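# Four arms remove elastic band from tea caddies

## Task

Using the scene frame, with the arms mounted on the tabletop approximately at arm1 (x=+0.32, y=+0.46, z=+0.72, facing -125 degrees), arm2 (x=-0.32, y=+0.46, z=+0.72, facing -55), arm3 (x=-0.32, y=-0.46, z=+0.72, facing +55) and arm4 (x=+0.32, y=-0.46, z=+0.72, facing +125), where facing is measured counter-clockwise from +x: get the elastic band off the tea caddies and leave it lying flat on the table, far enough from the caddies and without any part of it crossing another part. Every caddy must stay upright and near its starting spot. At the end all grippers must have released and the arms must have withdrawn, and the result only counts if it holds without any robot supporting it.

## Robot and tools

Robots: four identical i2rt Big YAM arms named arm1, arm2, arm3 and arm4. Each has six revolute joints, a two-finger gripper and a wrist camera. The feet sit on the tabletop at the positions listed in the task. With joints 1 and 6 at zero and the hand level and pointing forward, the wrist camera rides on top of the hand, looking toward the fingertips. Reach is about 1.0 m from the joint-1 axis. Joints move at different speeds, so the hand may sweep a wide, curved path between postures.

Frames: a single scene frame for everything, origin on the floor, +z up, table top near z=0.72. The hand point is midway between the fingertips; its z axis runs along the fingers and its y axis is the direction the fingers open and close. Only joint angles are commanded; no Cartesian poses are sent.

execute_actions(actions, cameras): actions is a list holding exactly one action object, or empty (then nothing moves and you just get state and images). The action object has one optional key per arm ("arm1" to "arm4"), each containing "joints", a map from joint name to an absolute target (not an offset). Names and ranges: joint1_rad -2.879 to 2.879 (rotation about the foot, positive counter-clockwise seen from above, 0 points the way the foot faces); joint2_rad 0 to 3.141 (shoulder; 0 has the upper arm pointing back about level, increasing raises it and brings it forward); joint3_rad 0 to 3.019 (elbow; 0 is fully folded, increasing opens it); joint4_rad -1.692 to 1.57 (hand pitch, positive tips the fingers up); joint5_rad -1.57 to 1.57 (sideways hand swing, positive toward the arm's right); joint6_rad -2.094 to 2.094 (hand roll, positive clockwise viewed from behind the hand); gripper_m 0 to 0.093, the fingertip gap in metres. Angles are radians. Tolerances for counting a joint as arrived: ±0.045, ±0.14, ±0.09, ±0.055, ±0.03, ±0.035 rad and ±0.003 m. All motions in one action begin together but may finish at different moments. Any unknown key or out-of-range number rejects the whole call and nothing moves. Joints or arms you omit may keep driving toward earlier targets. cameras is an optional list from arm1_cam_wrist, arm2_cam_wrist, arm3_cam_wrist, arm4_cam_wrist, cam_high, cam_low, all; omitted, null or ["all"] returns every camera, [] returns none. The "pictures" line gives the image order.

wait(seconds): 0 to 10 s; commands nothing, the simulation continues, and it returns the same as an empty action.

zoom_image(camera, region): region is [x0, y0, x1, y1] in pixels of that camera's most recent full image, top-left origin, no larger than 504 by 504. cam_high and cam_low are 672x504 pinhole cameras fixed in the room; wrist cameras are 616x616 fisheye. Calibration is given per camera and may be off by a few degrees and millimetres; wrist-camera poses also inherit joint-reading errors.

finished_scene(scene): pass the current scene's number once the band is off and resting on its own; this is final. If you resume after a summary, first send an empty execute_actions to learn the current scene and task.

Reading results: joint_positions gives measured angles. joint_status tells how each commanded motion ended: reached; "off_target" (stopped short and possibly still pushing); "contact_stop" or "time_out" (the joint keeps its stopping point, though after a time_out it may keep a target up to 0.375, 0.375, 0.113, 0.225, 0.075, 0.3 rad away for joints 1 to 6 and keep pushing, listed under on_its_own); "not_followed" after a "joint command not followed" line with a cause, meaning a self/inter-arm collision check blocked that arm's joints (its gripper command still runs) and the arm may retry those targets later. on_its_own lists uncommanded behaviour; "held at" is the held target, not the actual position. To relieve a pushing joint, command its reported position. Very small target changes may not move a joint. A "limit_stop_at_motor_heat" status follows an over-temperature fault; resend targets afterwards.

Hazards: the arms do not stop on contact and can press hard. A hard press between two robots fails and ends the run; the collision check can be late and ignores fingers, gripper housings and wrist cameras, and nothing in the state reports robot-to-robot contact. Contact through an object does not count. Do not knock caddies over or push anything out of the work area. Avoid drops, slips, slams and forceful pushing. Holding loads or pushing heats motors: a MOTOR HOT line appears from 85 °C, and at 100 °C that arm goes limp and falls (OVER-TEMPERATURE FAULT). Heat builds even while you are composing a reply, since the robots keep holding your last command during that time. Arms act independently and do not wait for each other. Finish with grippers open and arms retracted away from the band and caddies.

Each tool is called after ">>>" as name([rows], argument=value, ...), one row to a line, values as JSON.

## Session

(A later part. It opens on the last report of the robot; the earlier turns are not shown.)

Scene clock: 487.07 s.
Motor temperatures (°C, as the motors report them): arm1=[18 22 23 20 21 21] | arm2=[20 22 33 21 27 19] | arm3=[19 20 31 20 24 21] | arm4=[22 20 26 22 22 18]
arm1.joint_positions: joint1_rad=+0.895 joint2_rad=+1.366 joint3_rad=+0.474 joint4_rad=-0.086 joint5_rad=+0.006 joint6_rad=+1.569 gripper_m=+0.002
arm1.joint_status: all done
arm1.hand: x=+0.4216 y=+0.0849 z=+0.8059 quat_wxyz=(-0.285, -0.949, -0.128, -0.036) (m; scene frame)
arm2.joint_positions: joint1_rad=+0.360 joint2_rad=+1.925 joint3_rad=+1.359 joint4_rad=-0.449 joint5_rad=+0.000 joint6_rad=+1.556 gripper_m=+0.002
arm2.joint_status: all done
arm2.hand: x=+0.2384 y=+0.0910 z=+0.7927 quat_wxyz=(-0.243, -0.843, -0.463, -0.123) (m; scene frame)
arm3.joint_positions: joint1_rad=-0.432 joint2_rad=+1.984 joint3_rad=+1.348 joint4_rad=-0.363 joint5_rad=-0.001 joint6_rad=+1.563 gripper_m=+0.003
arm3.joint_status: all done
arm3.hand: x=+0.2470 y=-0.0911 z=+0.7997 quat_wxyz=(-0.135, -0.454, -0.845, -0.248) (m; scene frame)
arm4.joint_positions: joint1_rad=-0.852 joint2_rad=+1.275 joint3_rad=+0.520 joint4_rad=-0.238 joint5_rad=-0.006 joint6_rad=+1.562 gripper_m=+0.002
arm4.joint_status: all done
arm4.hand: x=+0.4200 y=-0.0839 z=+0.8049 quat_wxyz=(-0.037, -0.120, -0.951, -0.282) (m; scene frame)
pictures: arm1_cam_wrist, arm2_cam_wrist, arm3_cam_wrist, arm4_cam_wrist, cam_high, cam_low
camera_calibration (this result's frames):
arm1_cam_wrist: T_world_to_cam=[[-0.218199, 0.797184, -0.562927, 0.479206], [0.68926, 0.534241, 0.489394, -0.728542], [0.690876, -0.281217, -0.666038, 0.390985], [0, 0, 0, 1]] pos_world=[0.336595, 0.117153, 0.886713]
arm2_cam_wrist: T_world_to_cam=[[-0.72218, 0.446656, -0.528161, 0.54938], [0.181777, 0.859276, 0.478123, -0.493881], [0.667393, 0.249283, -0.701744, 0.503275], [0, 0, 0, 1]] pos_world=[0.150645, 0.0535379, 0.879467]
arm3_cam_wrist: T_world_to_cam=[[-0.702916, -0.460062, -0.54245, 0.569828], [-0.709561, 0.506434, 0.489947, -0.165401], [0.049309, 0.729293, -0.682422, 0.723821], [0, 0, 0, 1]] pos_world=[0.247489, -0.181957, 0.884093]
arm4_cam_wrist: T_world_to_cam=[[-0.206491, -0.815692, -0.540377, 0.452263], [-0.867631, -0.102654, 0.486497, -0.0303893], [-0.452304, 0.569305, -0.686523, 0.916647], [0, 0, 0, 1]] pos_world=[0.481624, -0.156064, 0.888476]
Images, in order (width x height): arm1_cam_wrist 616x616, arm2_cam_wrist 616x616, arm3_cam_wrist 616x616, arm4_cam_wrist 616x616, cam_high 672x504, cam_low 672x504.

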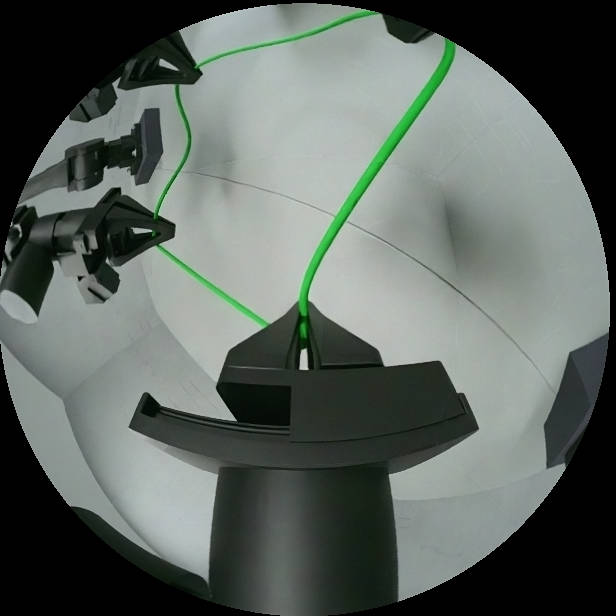

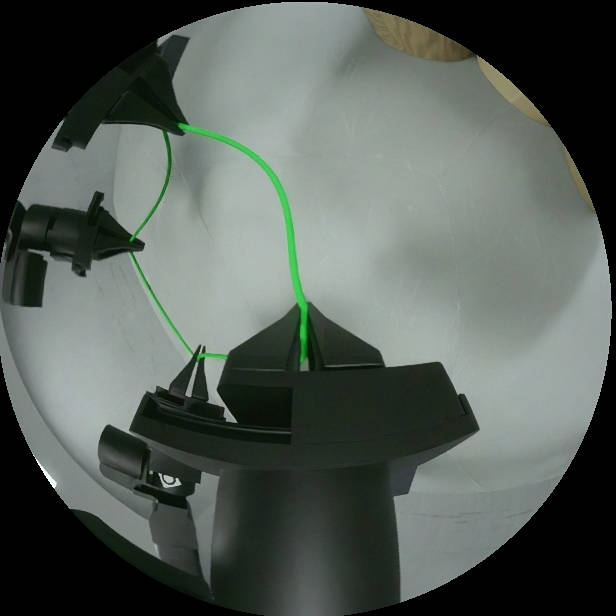

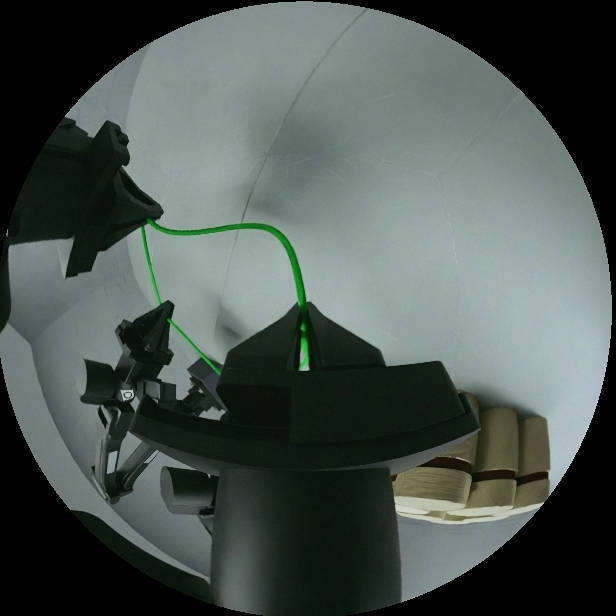

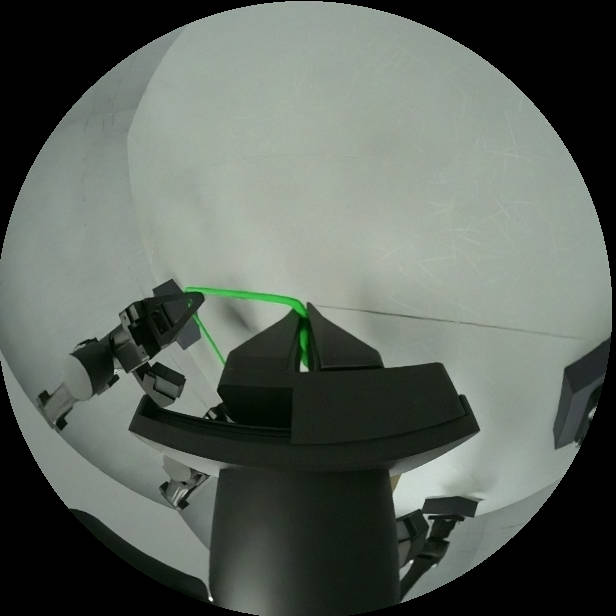

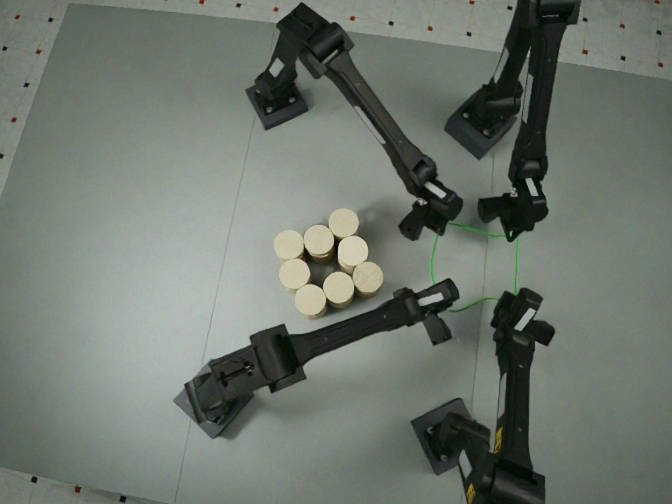

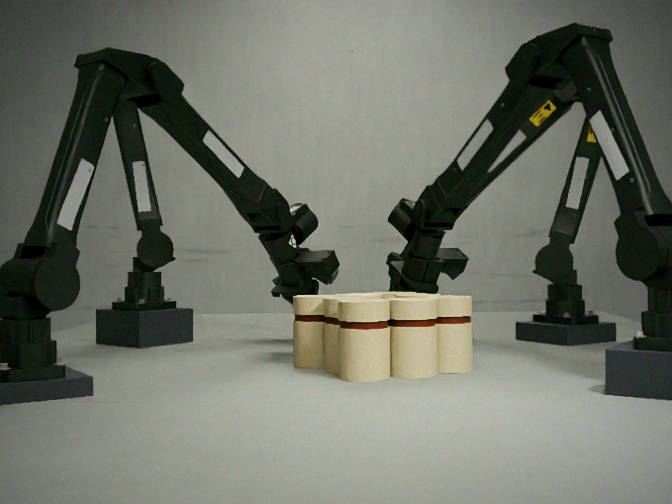

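>>> execute_actions([
  {"arm1":{"joints":{"joint2_rad":1.615,"joint3_rad":0.41,"joint4_rad":0.2}},"arm2":{"joints":{"joint2_rad":1.998,"joint3_rad":1.318,"joint4_rad":-0.292}},"arm3":{"joints":{"joint2_rad":2.077,"joint3_rad":1.312,"joint4_rad":-0.215}},"arm4":{"joints":{"joint2_rad":1.47,"joint3_rad":0.432,"joint4_rad":0.047}}},
], cameras=["arm1_cam_wrist","arm3_cam_wrist","cam_high"])

Scene clock: 506.27 s.
Motor temperatures (°C, as the motors report them): arm1=[18 22 23 20 21 21] | arm2=[19 23 32 21 26 19] | arm3=[19 22 30 20 23 21] | arm4=[22 20 25 22 21 18]
arm1.joint_positions: joint1_rad=+0.895 joint2_rad=+1.600 joint3_rad=+0.427 joint4_rad=+0.200 joint5_rad=+0.006 joint6_rad=+1.569 gripper_m=+0.002
arm1.joint_status: all done
arm1.hand: x=+0.4212 y=+0.0868 z=+0.7438 quat_wxyz=(-0.287, -0.949, -0.127, -0.037) (m; scene frame)
arm2.joint_positions: joint1_rad=+0.360 joint2_rad=+2.002 joint3_rad=+1.322 joint4_rad=-0.308 joint5_rad=+0.000 joint6_rad=+1.556 gripper_m=+0.002
arm2.joint_status: all done
arm2.hand: x=+0.2422 y=+0.0880 z=+0.7452 quat_wxyz=(-0.254, -0.840, -0.461, -0.129) (m; scene frame)
arm3.joint_positions: joint1_rad=-0.432 joint2_rad=+2.054 joint3_rad=+1.307 joint4_rad=-0.233 joint5_rad=-0.001 joint6_rad=+1.563 gripper_m=+0.003
arm3.joint_status: all done
arm3.hand: x=+0.2461 y=-0.0916 z=+0.7539 quat_wxyz=(-0.139, -0.453, -0.843, -0.256) (m; scene frame)
arm4.joint_positions: joint1_rad=-0.852 joint2_rad=+1.471 joint3_rad=+0.447 joint4_rad=+0.041 joint5_rad=-0.006 joint6_rad=+1.562 gripper_m=+0.002
arm4.joint_status: all done
arm4.hand: x=+0.4196 y=-0.0863 z=+0.7431 quat_wxyz=(-0.038, -0.119, -0.950, -0.287) (m; scene frame)
pictures: arm1_cam_wrist, arm3_cam_wrist, cam_high
camera_calibration (this result's frames):
arm1_cam_wrist: T_world_to_cam=[[-0.217388, 0.794277, -0.567333, 0.445847], [0.688575, 0.536748, 0.487613, -0.697499], [0.691815, -0.28465, -0.663602, 0.348478], [0, 0, 0, 1]] pos_world=[0.33612, 0.119449, 0.824304]
arm3_cam_wrist: T_world_to_cam=[[-0.693951, -0.4542, -0.55869, 0.554732], [-0.717486, 0.501281, 0.483665, -0.13715], [0.0603803, 0.736492, -0.673746, 0.684426], [0, 0, 0, 1]] pos_world=[0.245227, -0.183364, 0.837388]
Images, in order (width x height): arm1_cam_wrist 616x616, arm3_cam_wrist 616x616, cam_high 672x504.

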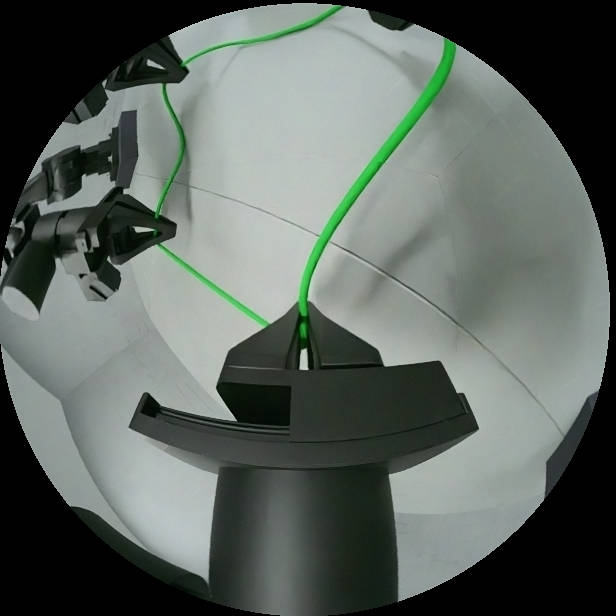

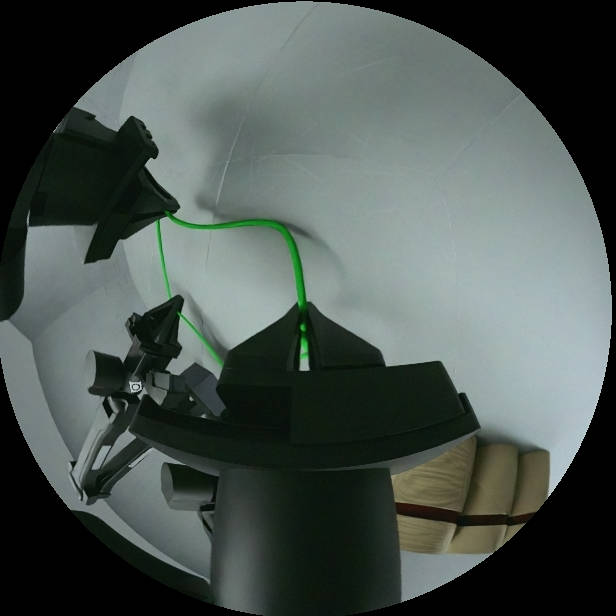

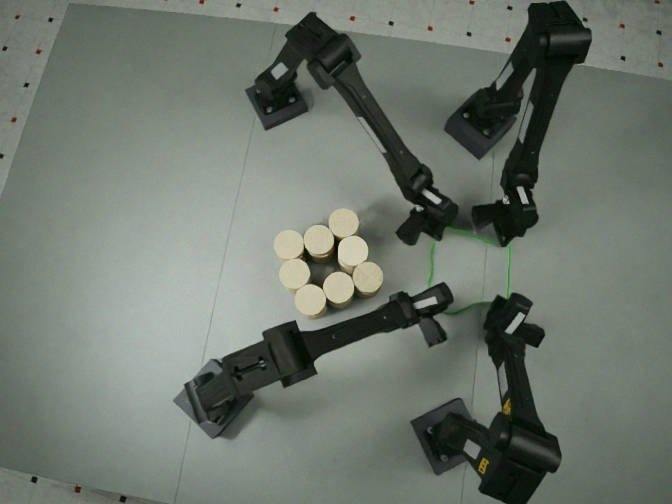

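>>> execute_actions([
  {"arm1":{"joints":{"joint2_rad":1.645}},"arm2":{"joints":{"joint2_rad":2.022}},"arm3":{"joints":{"joint2_rad":2.095}},"arm4":{"joints":{"joint2_rad":1.505}}},
], cameras=[])

Scene clock: 510.67 s.
Motor temperatures (°C, as the motors report them): arm1=[18 22 22 20 21 21] | arm2=[19 24 31 21 25 19] | arm3=[19 22 30 20 23 21] | arm4=[22 20 25 22 21 18]
arm1.joint_positions: joint1_rad=+0.895 joint2_rad=+1.622 joint3_rad=+0.427 joint4_rad=+0.203 joint5_rad=+0.006 joint6_rad=+1.569 gripper_m=+0.002
arm1.joint_status: all done
arm1.hand: x=+0.4203 y=+0.0901 z=+0.7362 quat_wxyz=(-0.278, -0.951, -0.128, -0.035) (m; scene frame)
arm2.joint_positions: joint1_rad=+0.360 joint2_rad=+2.007 joint3_rad=+1.322 joint4_rad=-0.308 joint5_rad=+0.000 joint6_rad=+1.556 gripper_m=+0.002
arm2.joint_status: all done
arm2.hand: x=+0.2416 y=+0.0883 z=+0.7419 quat_wxyz=(-0.252, -0.841, -0.462, -0.128) (m; scene frame)
arm3.joint_positions: joint1_rad=-0.432 joint2_rad=+2.054 joint3_rad=+1.307 joint4_rad=-0.233 joint5_rad=-0.001 joint6_rad=+1.563 gripper_m=+0.003
arm3.joint_status: all done
arm3.hand: x=+0.2461 y=-0.0916 z=+0.7539 quat_wxyz=(-0.139, -0.453, -0.843, -0.256) (m; scene frame)
arm4.joint_positions: joint1_rad=-0.852 joint2_rad=+1.495 joint3_rad=+0.447 joint4_rad=+0.045 joint5_rad=-0.006 joint6_rad=+1.562 gripper_m=+0.002
arm4.joint_status: all done
arm4.hand: x=+0.4188 y=-0.0891 z=+0.7348 quat_wxyz=(-0.037, -0.120, -0.953, -0.277) (m; scene frame)
pictures: none
No camera images: the call's "cameras" was empty. Leave "cameras" out to get every camera's image.

>>> execute_actions([
  {"arm2":{"joints":{"joint4_rad":-0.355}},"arm3":{"joints":{"joint2_rad":2.075,"joint4_rad":-0.345}}},
], cameras=[])

>>> execute_actions([
  {"arm1":{"joints":{"gripper_m":0.018}},"arm2":{"joints":{"gripper_m":0.018}},"arm3":{"joints":{"gripper_m":0.018}},"arm4":{"joints":{"gripper_m":0.018}}},
])

Scene clock: 517.00 s.
Motor temperatures (°C, as the motors report them): arm1=[18 22 22 20 21 21] | arm2=[19 23 31 22 25 19] | arm3=[19 22 30 20 23 21] | arm4=[22 20 25 22 21 18]
arm1.joint_positions: joint1_rad=+0.895 joint2_rad=+1.622 joint3_rad=+0.427 joint4_rad=+0.203 joint5_rad=+0.006 joint6_rad=+1.569 gripper_m=+0.002
arm1.joint_status: not commanded
arm1.hand: x=+0.4203 y=+0.0901 z=+0.7362 quat_wxyz=(-0.278, -0.951, -0.128, -0.035) (m; scene frame)
arm2.joint_positions: joint1_rad=+0.360 joint2_rad=+2.007 joint3_rad=+1.322 joint4_rad=-0.344 joint5_rad=+0.000 joint6_rad=+1.556 gripper_m=+0.002
arm2.joint_status: all done
arm2.hand: x=+0.2352 y=+0.0925 z=+0.7368 quat_wxyz=(-0.237, -0.845, -0.464, -0.120) (m; scene frame)
arm3.joint_positions: joint1_rad=-0.432 joint2_rad=+2.054 joint3_rad=+1.307 joint4_rad=-0.331 joint5_rad=-0.001 joint6_rad=+1.563 gripper_m=+0.003
arm3.joint_status: all done
arm3.hand: x=+0.2287 y=-0.1029 z=+0.7414 quat_wxyz=(-0.116, -0.459, -0.854, -0.215) (m; scene frame)
arm4.joint_positions: joint1_rad=-0.852 joint2_rad=+1.495 joint3_rad=+0.447 joint4_rad=+0.045 joint5_rad=-0.006 joint6_rad=+1.562 gripper_m=+0.002
arm4.joint_status: not commanded
arm4.hand: x=+0.4188 y=-0.0891 z=+0.7348 quat_wxyz=(-0.037, -0.120, -0.953, -0.277) (m; scene frame)
pictures: none
No camera images: the call's "cameras" was empty. Leave "cameras" out to get every camera's image.

Scene clock: 517.60 s.
Motor temperatures (°C, as the motors report them): arm1=[18 22 22 20 21 21] | arm2=[19 23 30 21 25 19] | arm3=[19 22 30 20 23 21] | arm4=[22 20 24 22 21 18]
arm1.joint_positions: joint1_rad=+0.895 joint2_rad=+1.622 joint3_rad=+0.421 joint4_rad=+0.205 joint5_rad=+0.004 joint6_rad=+1.569 gripper_m=+0.018
arm1.joint_status: all done
arm1.hand: x=+0.4199 y=+0.0931 z=+0.7348 quat_wxyz=(-0.276, -0.952, -0.128, -0.036) (m; scene frame)
arm2.joint_positions: joint1_rad=+0.360 joint2_rad=+2.007 joint3_rad=+1.322 joint4_rad=-0.344 joint5_rad=+0.000 joint6_rad=+1.557 gripper_m=+0.018
arm2.joint_status: all done
arm2.hand: x=+0.2352 y=+0.0925 z=+0.7368 quat_wxyz=(-0.237, -0.845, -0.464, -0.120) (m; scene frame)
arm3.joint_positions: joint1_rad=-0.432 joint2_rad=+2.054 joint3_rad=+1.307 joint4_rad=-0.331 joint5_rad=-0.001 joint6_rad=+1.563 gripper_m=+0.018
arm3.joint_status: all done
arm3.hand: x=+0.2287 y=-0.1029 z=+0.7414 quat_wxyz=(-0.116, -0.459, -0.854, -0.215) (m; scene frame)
arm4.joint_positions: joint1_rad=-0.852 joint2_rad=+1.496 joint3_rad=+0.433 joint4_rad=+0.045 joint5_rad=-0.003 joint6_rad=+1.562 gripper_m=+0.018
arm4.joint_status: all done
arm4.hand: x=+0.4174 y=-0.0968 z=+0.7300 quat_wxyz=(-0.037, -0.120, -0.955, -0.270) (m; scene frame)
pictures: arm1_cam_wrist, arm2_cam_wrist, arm3_cam_wrist, arm4_cam_wrist, cam_high, cam_low
camera_calibration (this result's frames):
arm1_cam_wrist: T_world_to_cam=[[-0.220786, 0.806585, -0.548338, 0.421782], [0.68996, 0.526536, 0.496705, -0.701958], [0.689354, -0.268665, -0.672763, 0.351548], [0, 0, 0, 1]] pos_world=[0.335105, 0.123852, 0.816453]
arm2_cam_wrist: T_world_to_cam=[[-0.728227, 0.451248, -0.515811, 0.508808], [0.187931, 0.855273, 0.482898, -0.472436], [0.659065, 0.254723, -0.707636, 0.471599], [0, 0, 0, 1]] pos_world=[0.148499, 0.0543358, 0.824307]
arm3_cam_wrist: T_world_to_cam=[[-0.736686, -0.482152, -0.474155, 0.474701], [-0.676229, 0.528111, 0.513628, -0.166813], [0.00275956, 0.69902, -0.715097, 0.725378], [0, 0, 0, 1]] pos_world=[0.234901, -0.19008, 0.829477]
arm4_cam_wrist: T_world_to_cam=[[-0.210134, -0.82895, -0.518348, 0.384861], [-0.865731, -0.0885736, 0.492609, -0.00145814], [-0.454261, 0.552264, -0.699036, 0.879654], [0, 0, 0, 1]] pos_world=[0.479202, -0.1669, 0.81512]
Images, in order (width x height): arm1_cam_wrist 616x616, arm2_cam_wrist 616x616, arm3_cam_wrist 616x616, arm4_cam_wrist 616x616, cam_high 672x504, cam_low 672x504.

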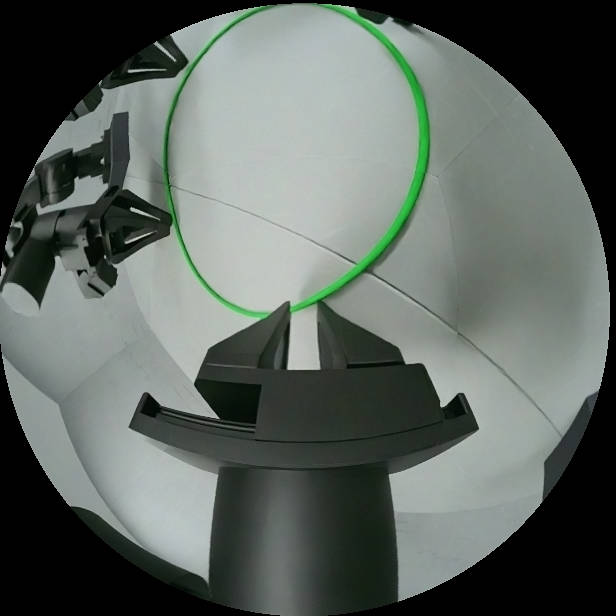

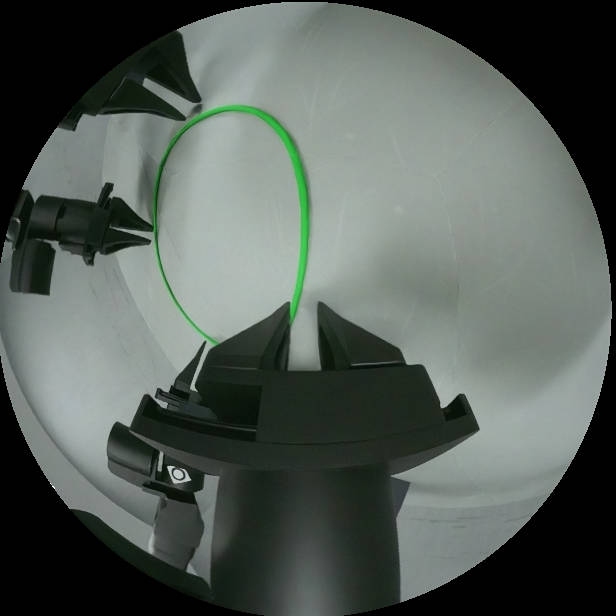

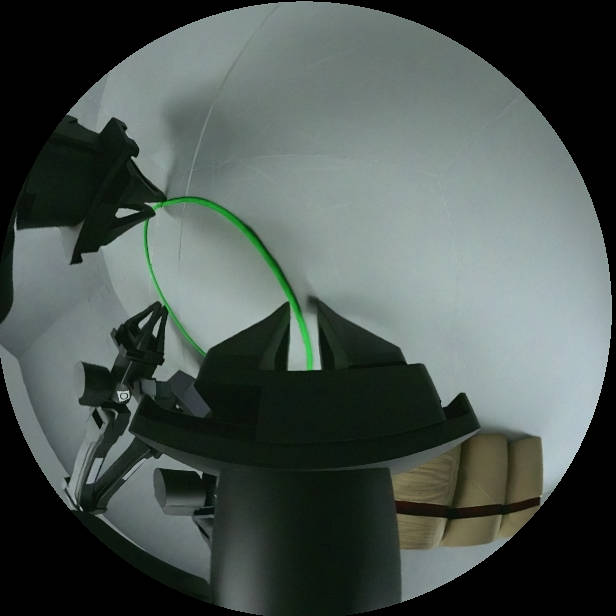

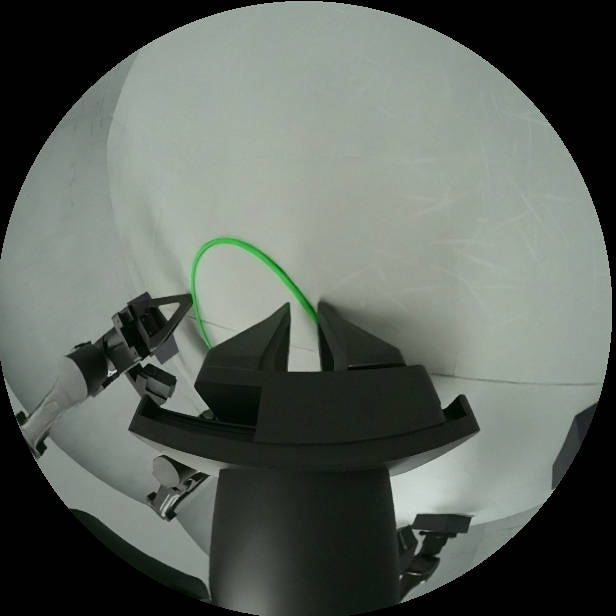

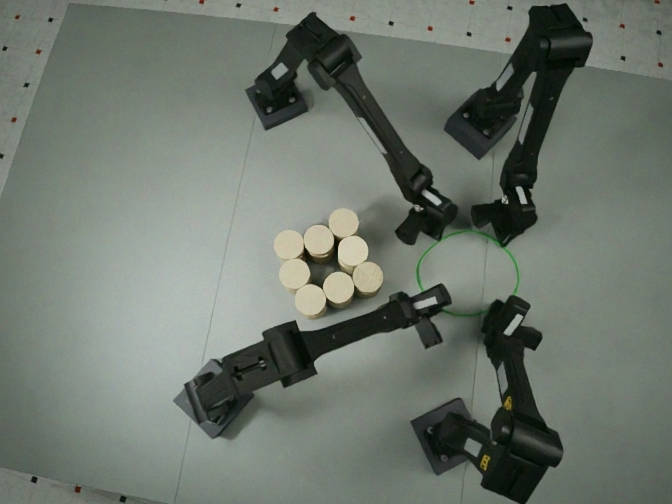

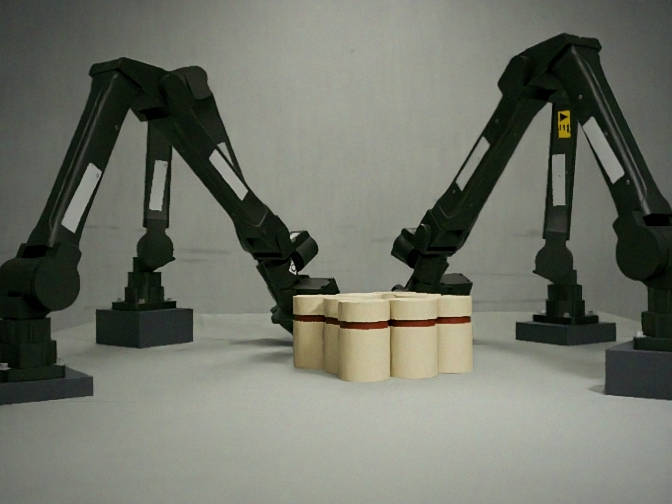

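>>> execute_actions([
  {"arm1":{"joints":{"joint2_rad":0.7,"joint4_rad":-0.3}},"arm2":{"joints":{"joint2_rad":0.9,"joint4_rad":-0.7}},"arm3":{"joints":{"joint2_rad":0.9,"joint4_rad":-0.7}},"arm4":{"joints":{"joint2_rad":0.7,"joint4_rad":-0.4}}},
], cameras=["cam_low","cam_high"])

Scene clock: 524.90 s.
Motor temperatures (°C, as the motors report them): arm1=[18 22 22 20 21 21] | arm2=[19 23 30 21 25 19] | arm3=[19 23 29 20 22 21] | arm4=[22 20 25 22 21 18]
arm1.joint_positions: joint1_rad=+0.895 joint2_rad=+0.700 joint3_rad=+0.410 joint4_rad=-0.291 joint5_rad=+0.004 joint6_rad=+1.569 gripper_m=+0.018
arm1.joint_status: all done
arm1.hand: x=+0.4112 y=+0.1227 z=+0.9750 quat_wxyz=(-0.467, -0.874, -0.117, -0.062) (m; scene frame)
arm2.joint_positions: joint1_rad=+0.360 joint2_rad=+0.894 joint3_rad=+1.314 joint4_rad=-0.691 joint5_rad=+0.000 joint6_rad=+1.557 gripper_m=+0.018
arm2.joint_status: all done
arm2.hand: x=+0.0377 y=+0.2294 z=+1.3036 quat_wxyz=(-0.535, -0.698, -0.385, -0.279) (m; scene frame)
arm3.joint_positions: joint1_rad=-0.432 joint2_rad=+0.887 joint3_rad=+1.303 joint4_rad=-0.686 joint5_rad=-0.001 joint6_rad=+1.564 gripper_m=+0.018
arm3.joint_status: all done
arm3.hand: x=+0.0338 y=-0.2307 z=+1.3390 quat_wxyz=(-0.290, -0.377, -0.701, -0.532) (m; scene frame)
arm4.joint_positions: joint1_rad=-0.852 joint2_rad=+0.698 joint3_rad=+0.433 joint4_rad=-0.388 joint5_rad=-0.002 joint6_rad=+1.562 gripper_m=+0.018
arm4.joint_status: all done
arm4.hand: x=+0.4073 y=-0.1319 z=+0.9363 quat_wxyz=(-0.060, -0.112, -0.890, -0.438) (m; scene frame)
pictures: cam_high, cam_low
Images, in order (width x height): cam_high 672x504, cam_low 672x504.

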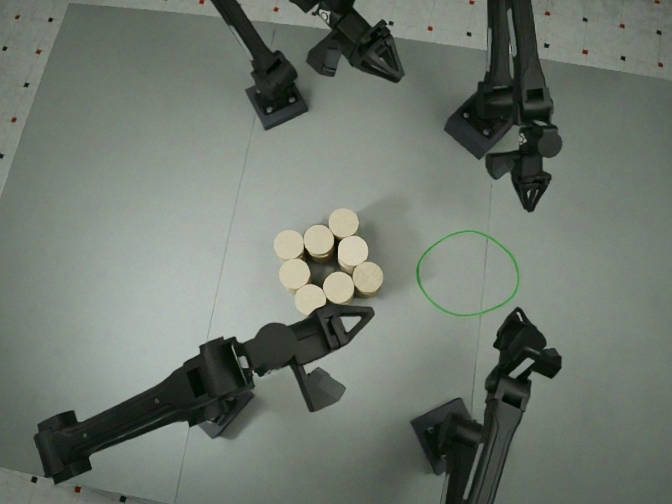

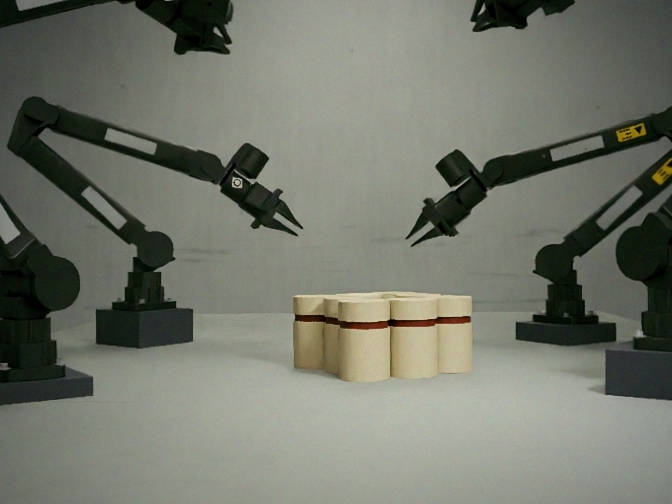

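>>> execute_actions(actions=[], cameras=["cam_high"])

>>> finished_scene(scene=1)

Scene clock: 542.70 s.
Motor temperatures (°C, as the motors report them): arm1=[18 22 24 20 21 21] | arm2=[19 22 31 21 24 19] | arm3=[19 21 31 20 22 21] | arm4=[22 20 27 22 21 18]
arm1.joint_positions: joint1_rad=+0.895 joint2_rad=+0.700 joint3_rad=+0.410 joint4_rad=-0.291 joint5_rad=+0.004 joint6_rad=+1.569 gripper_m=+0.018
arm1.joint_status: all done
arm1.hand: x=+0.4112 y=+0.1227 z=+0.9750 quat_wxyz=(-0.467, -0.874, -0.117, -0.062) (m; scene frame)
arm2.joint_positions: joint1_rad=+0.360 joint2_rad=+0.894 joint3_rad=+1.314 joint4_rad=-0.691 joint5_rad=+0.000 joint6_rad=+1.557 gripper_m=+0.018
arm2.joint_status: all done
arm2.hand: x=+0.0377 y=+0.2294 z=+1.3036 quat_wxyz=(-0.535, -0.698, -0.385, -0.279) (m; scene frame)
arm3.joint_positions: joint1_rad=-0.432 joint2_rad=+0.887 joint3_rad=+1.303 joint4_rad=-0.686 joint5_rad=-0.001 joint6_rad=+1.564 gripper_m=+0.018
arm3.joint_status: all done
arm3.hand: x=+0.0338 y=-0.2307 z=+1.3390 quat_wxyz=(-0.290, -0.377, -0.701, -0.532) (m; scene frame)
arm4.joint_positions: joint1_rad=-0.852 joint2_rad=+0.698 joint3_rad=+0.433 joint4_rad=-0.388 joint5_rad=-0.002 joint6_rad=+1.562 gripper_m=+0.018
arm4.joint_status: all done
arm4.hand: x=+0.4073 y=-0.1319 z=+0.9363 quat_wxyz=(-0.060, -0.112, -0.890, -0.438) (m; scene frame)
pictures: cam_high
Images, in order (width x height): cam_high 672x504.

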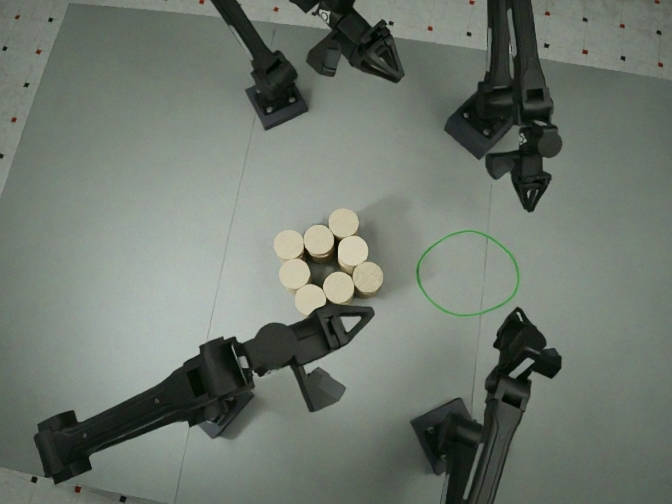

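The scene is finished: the task was done.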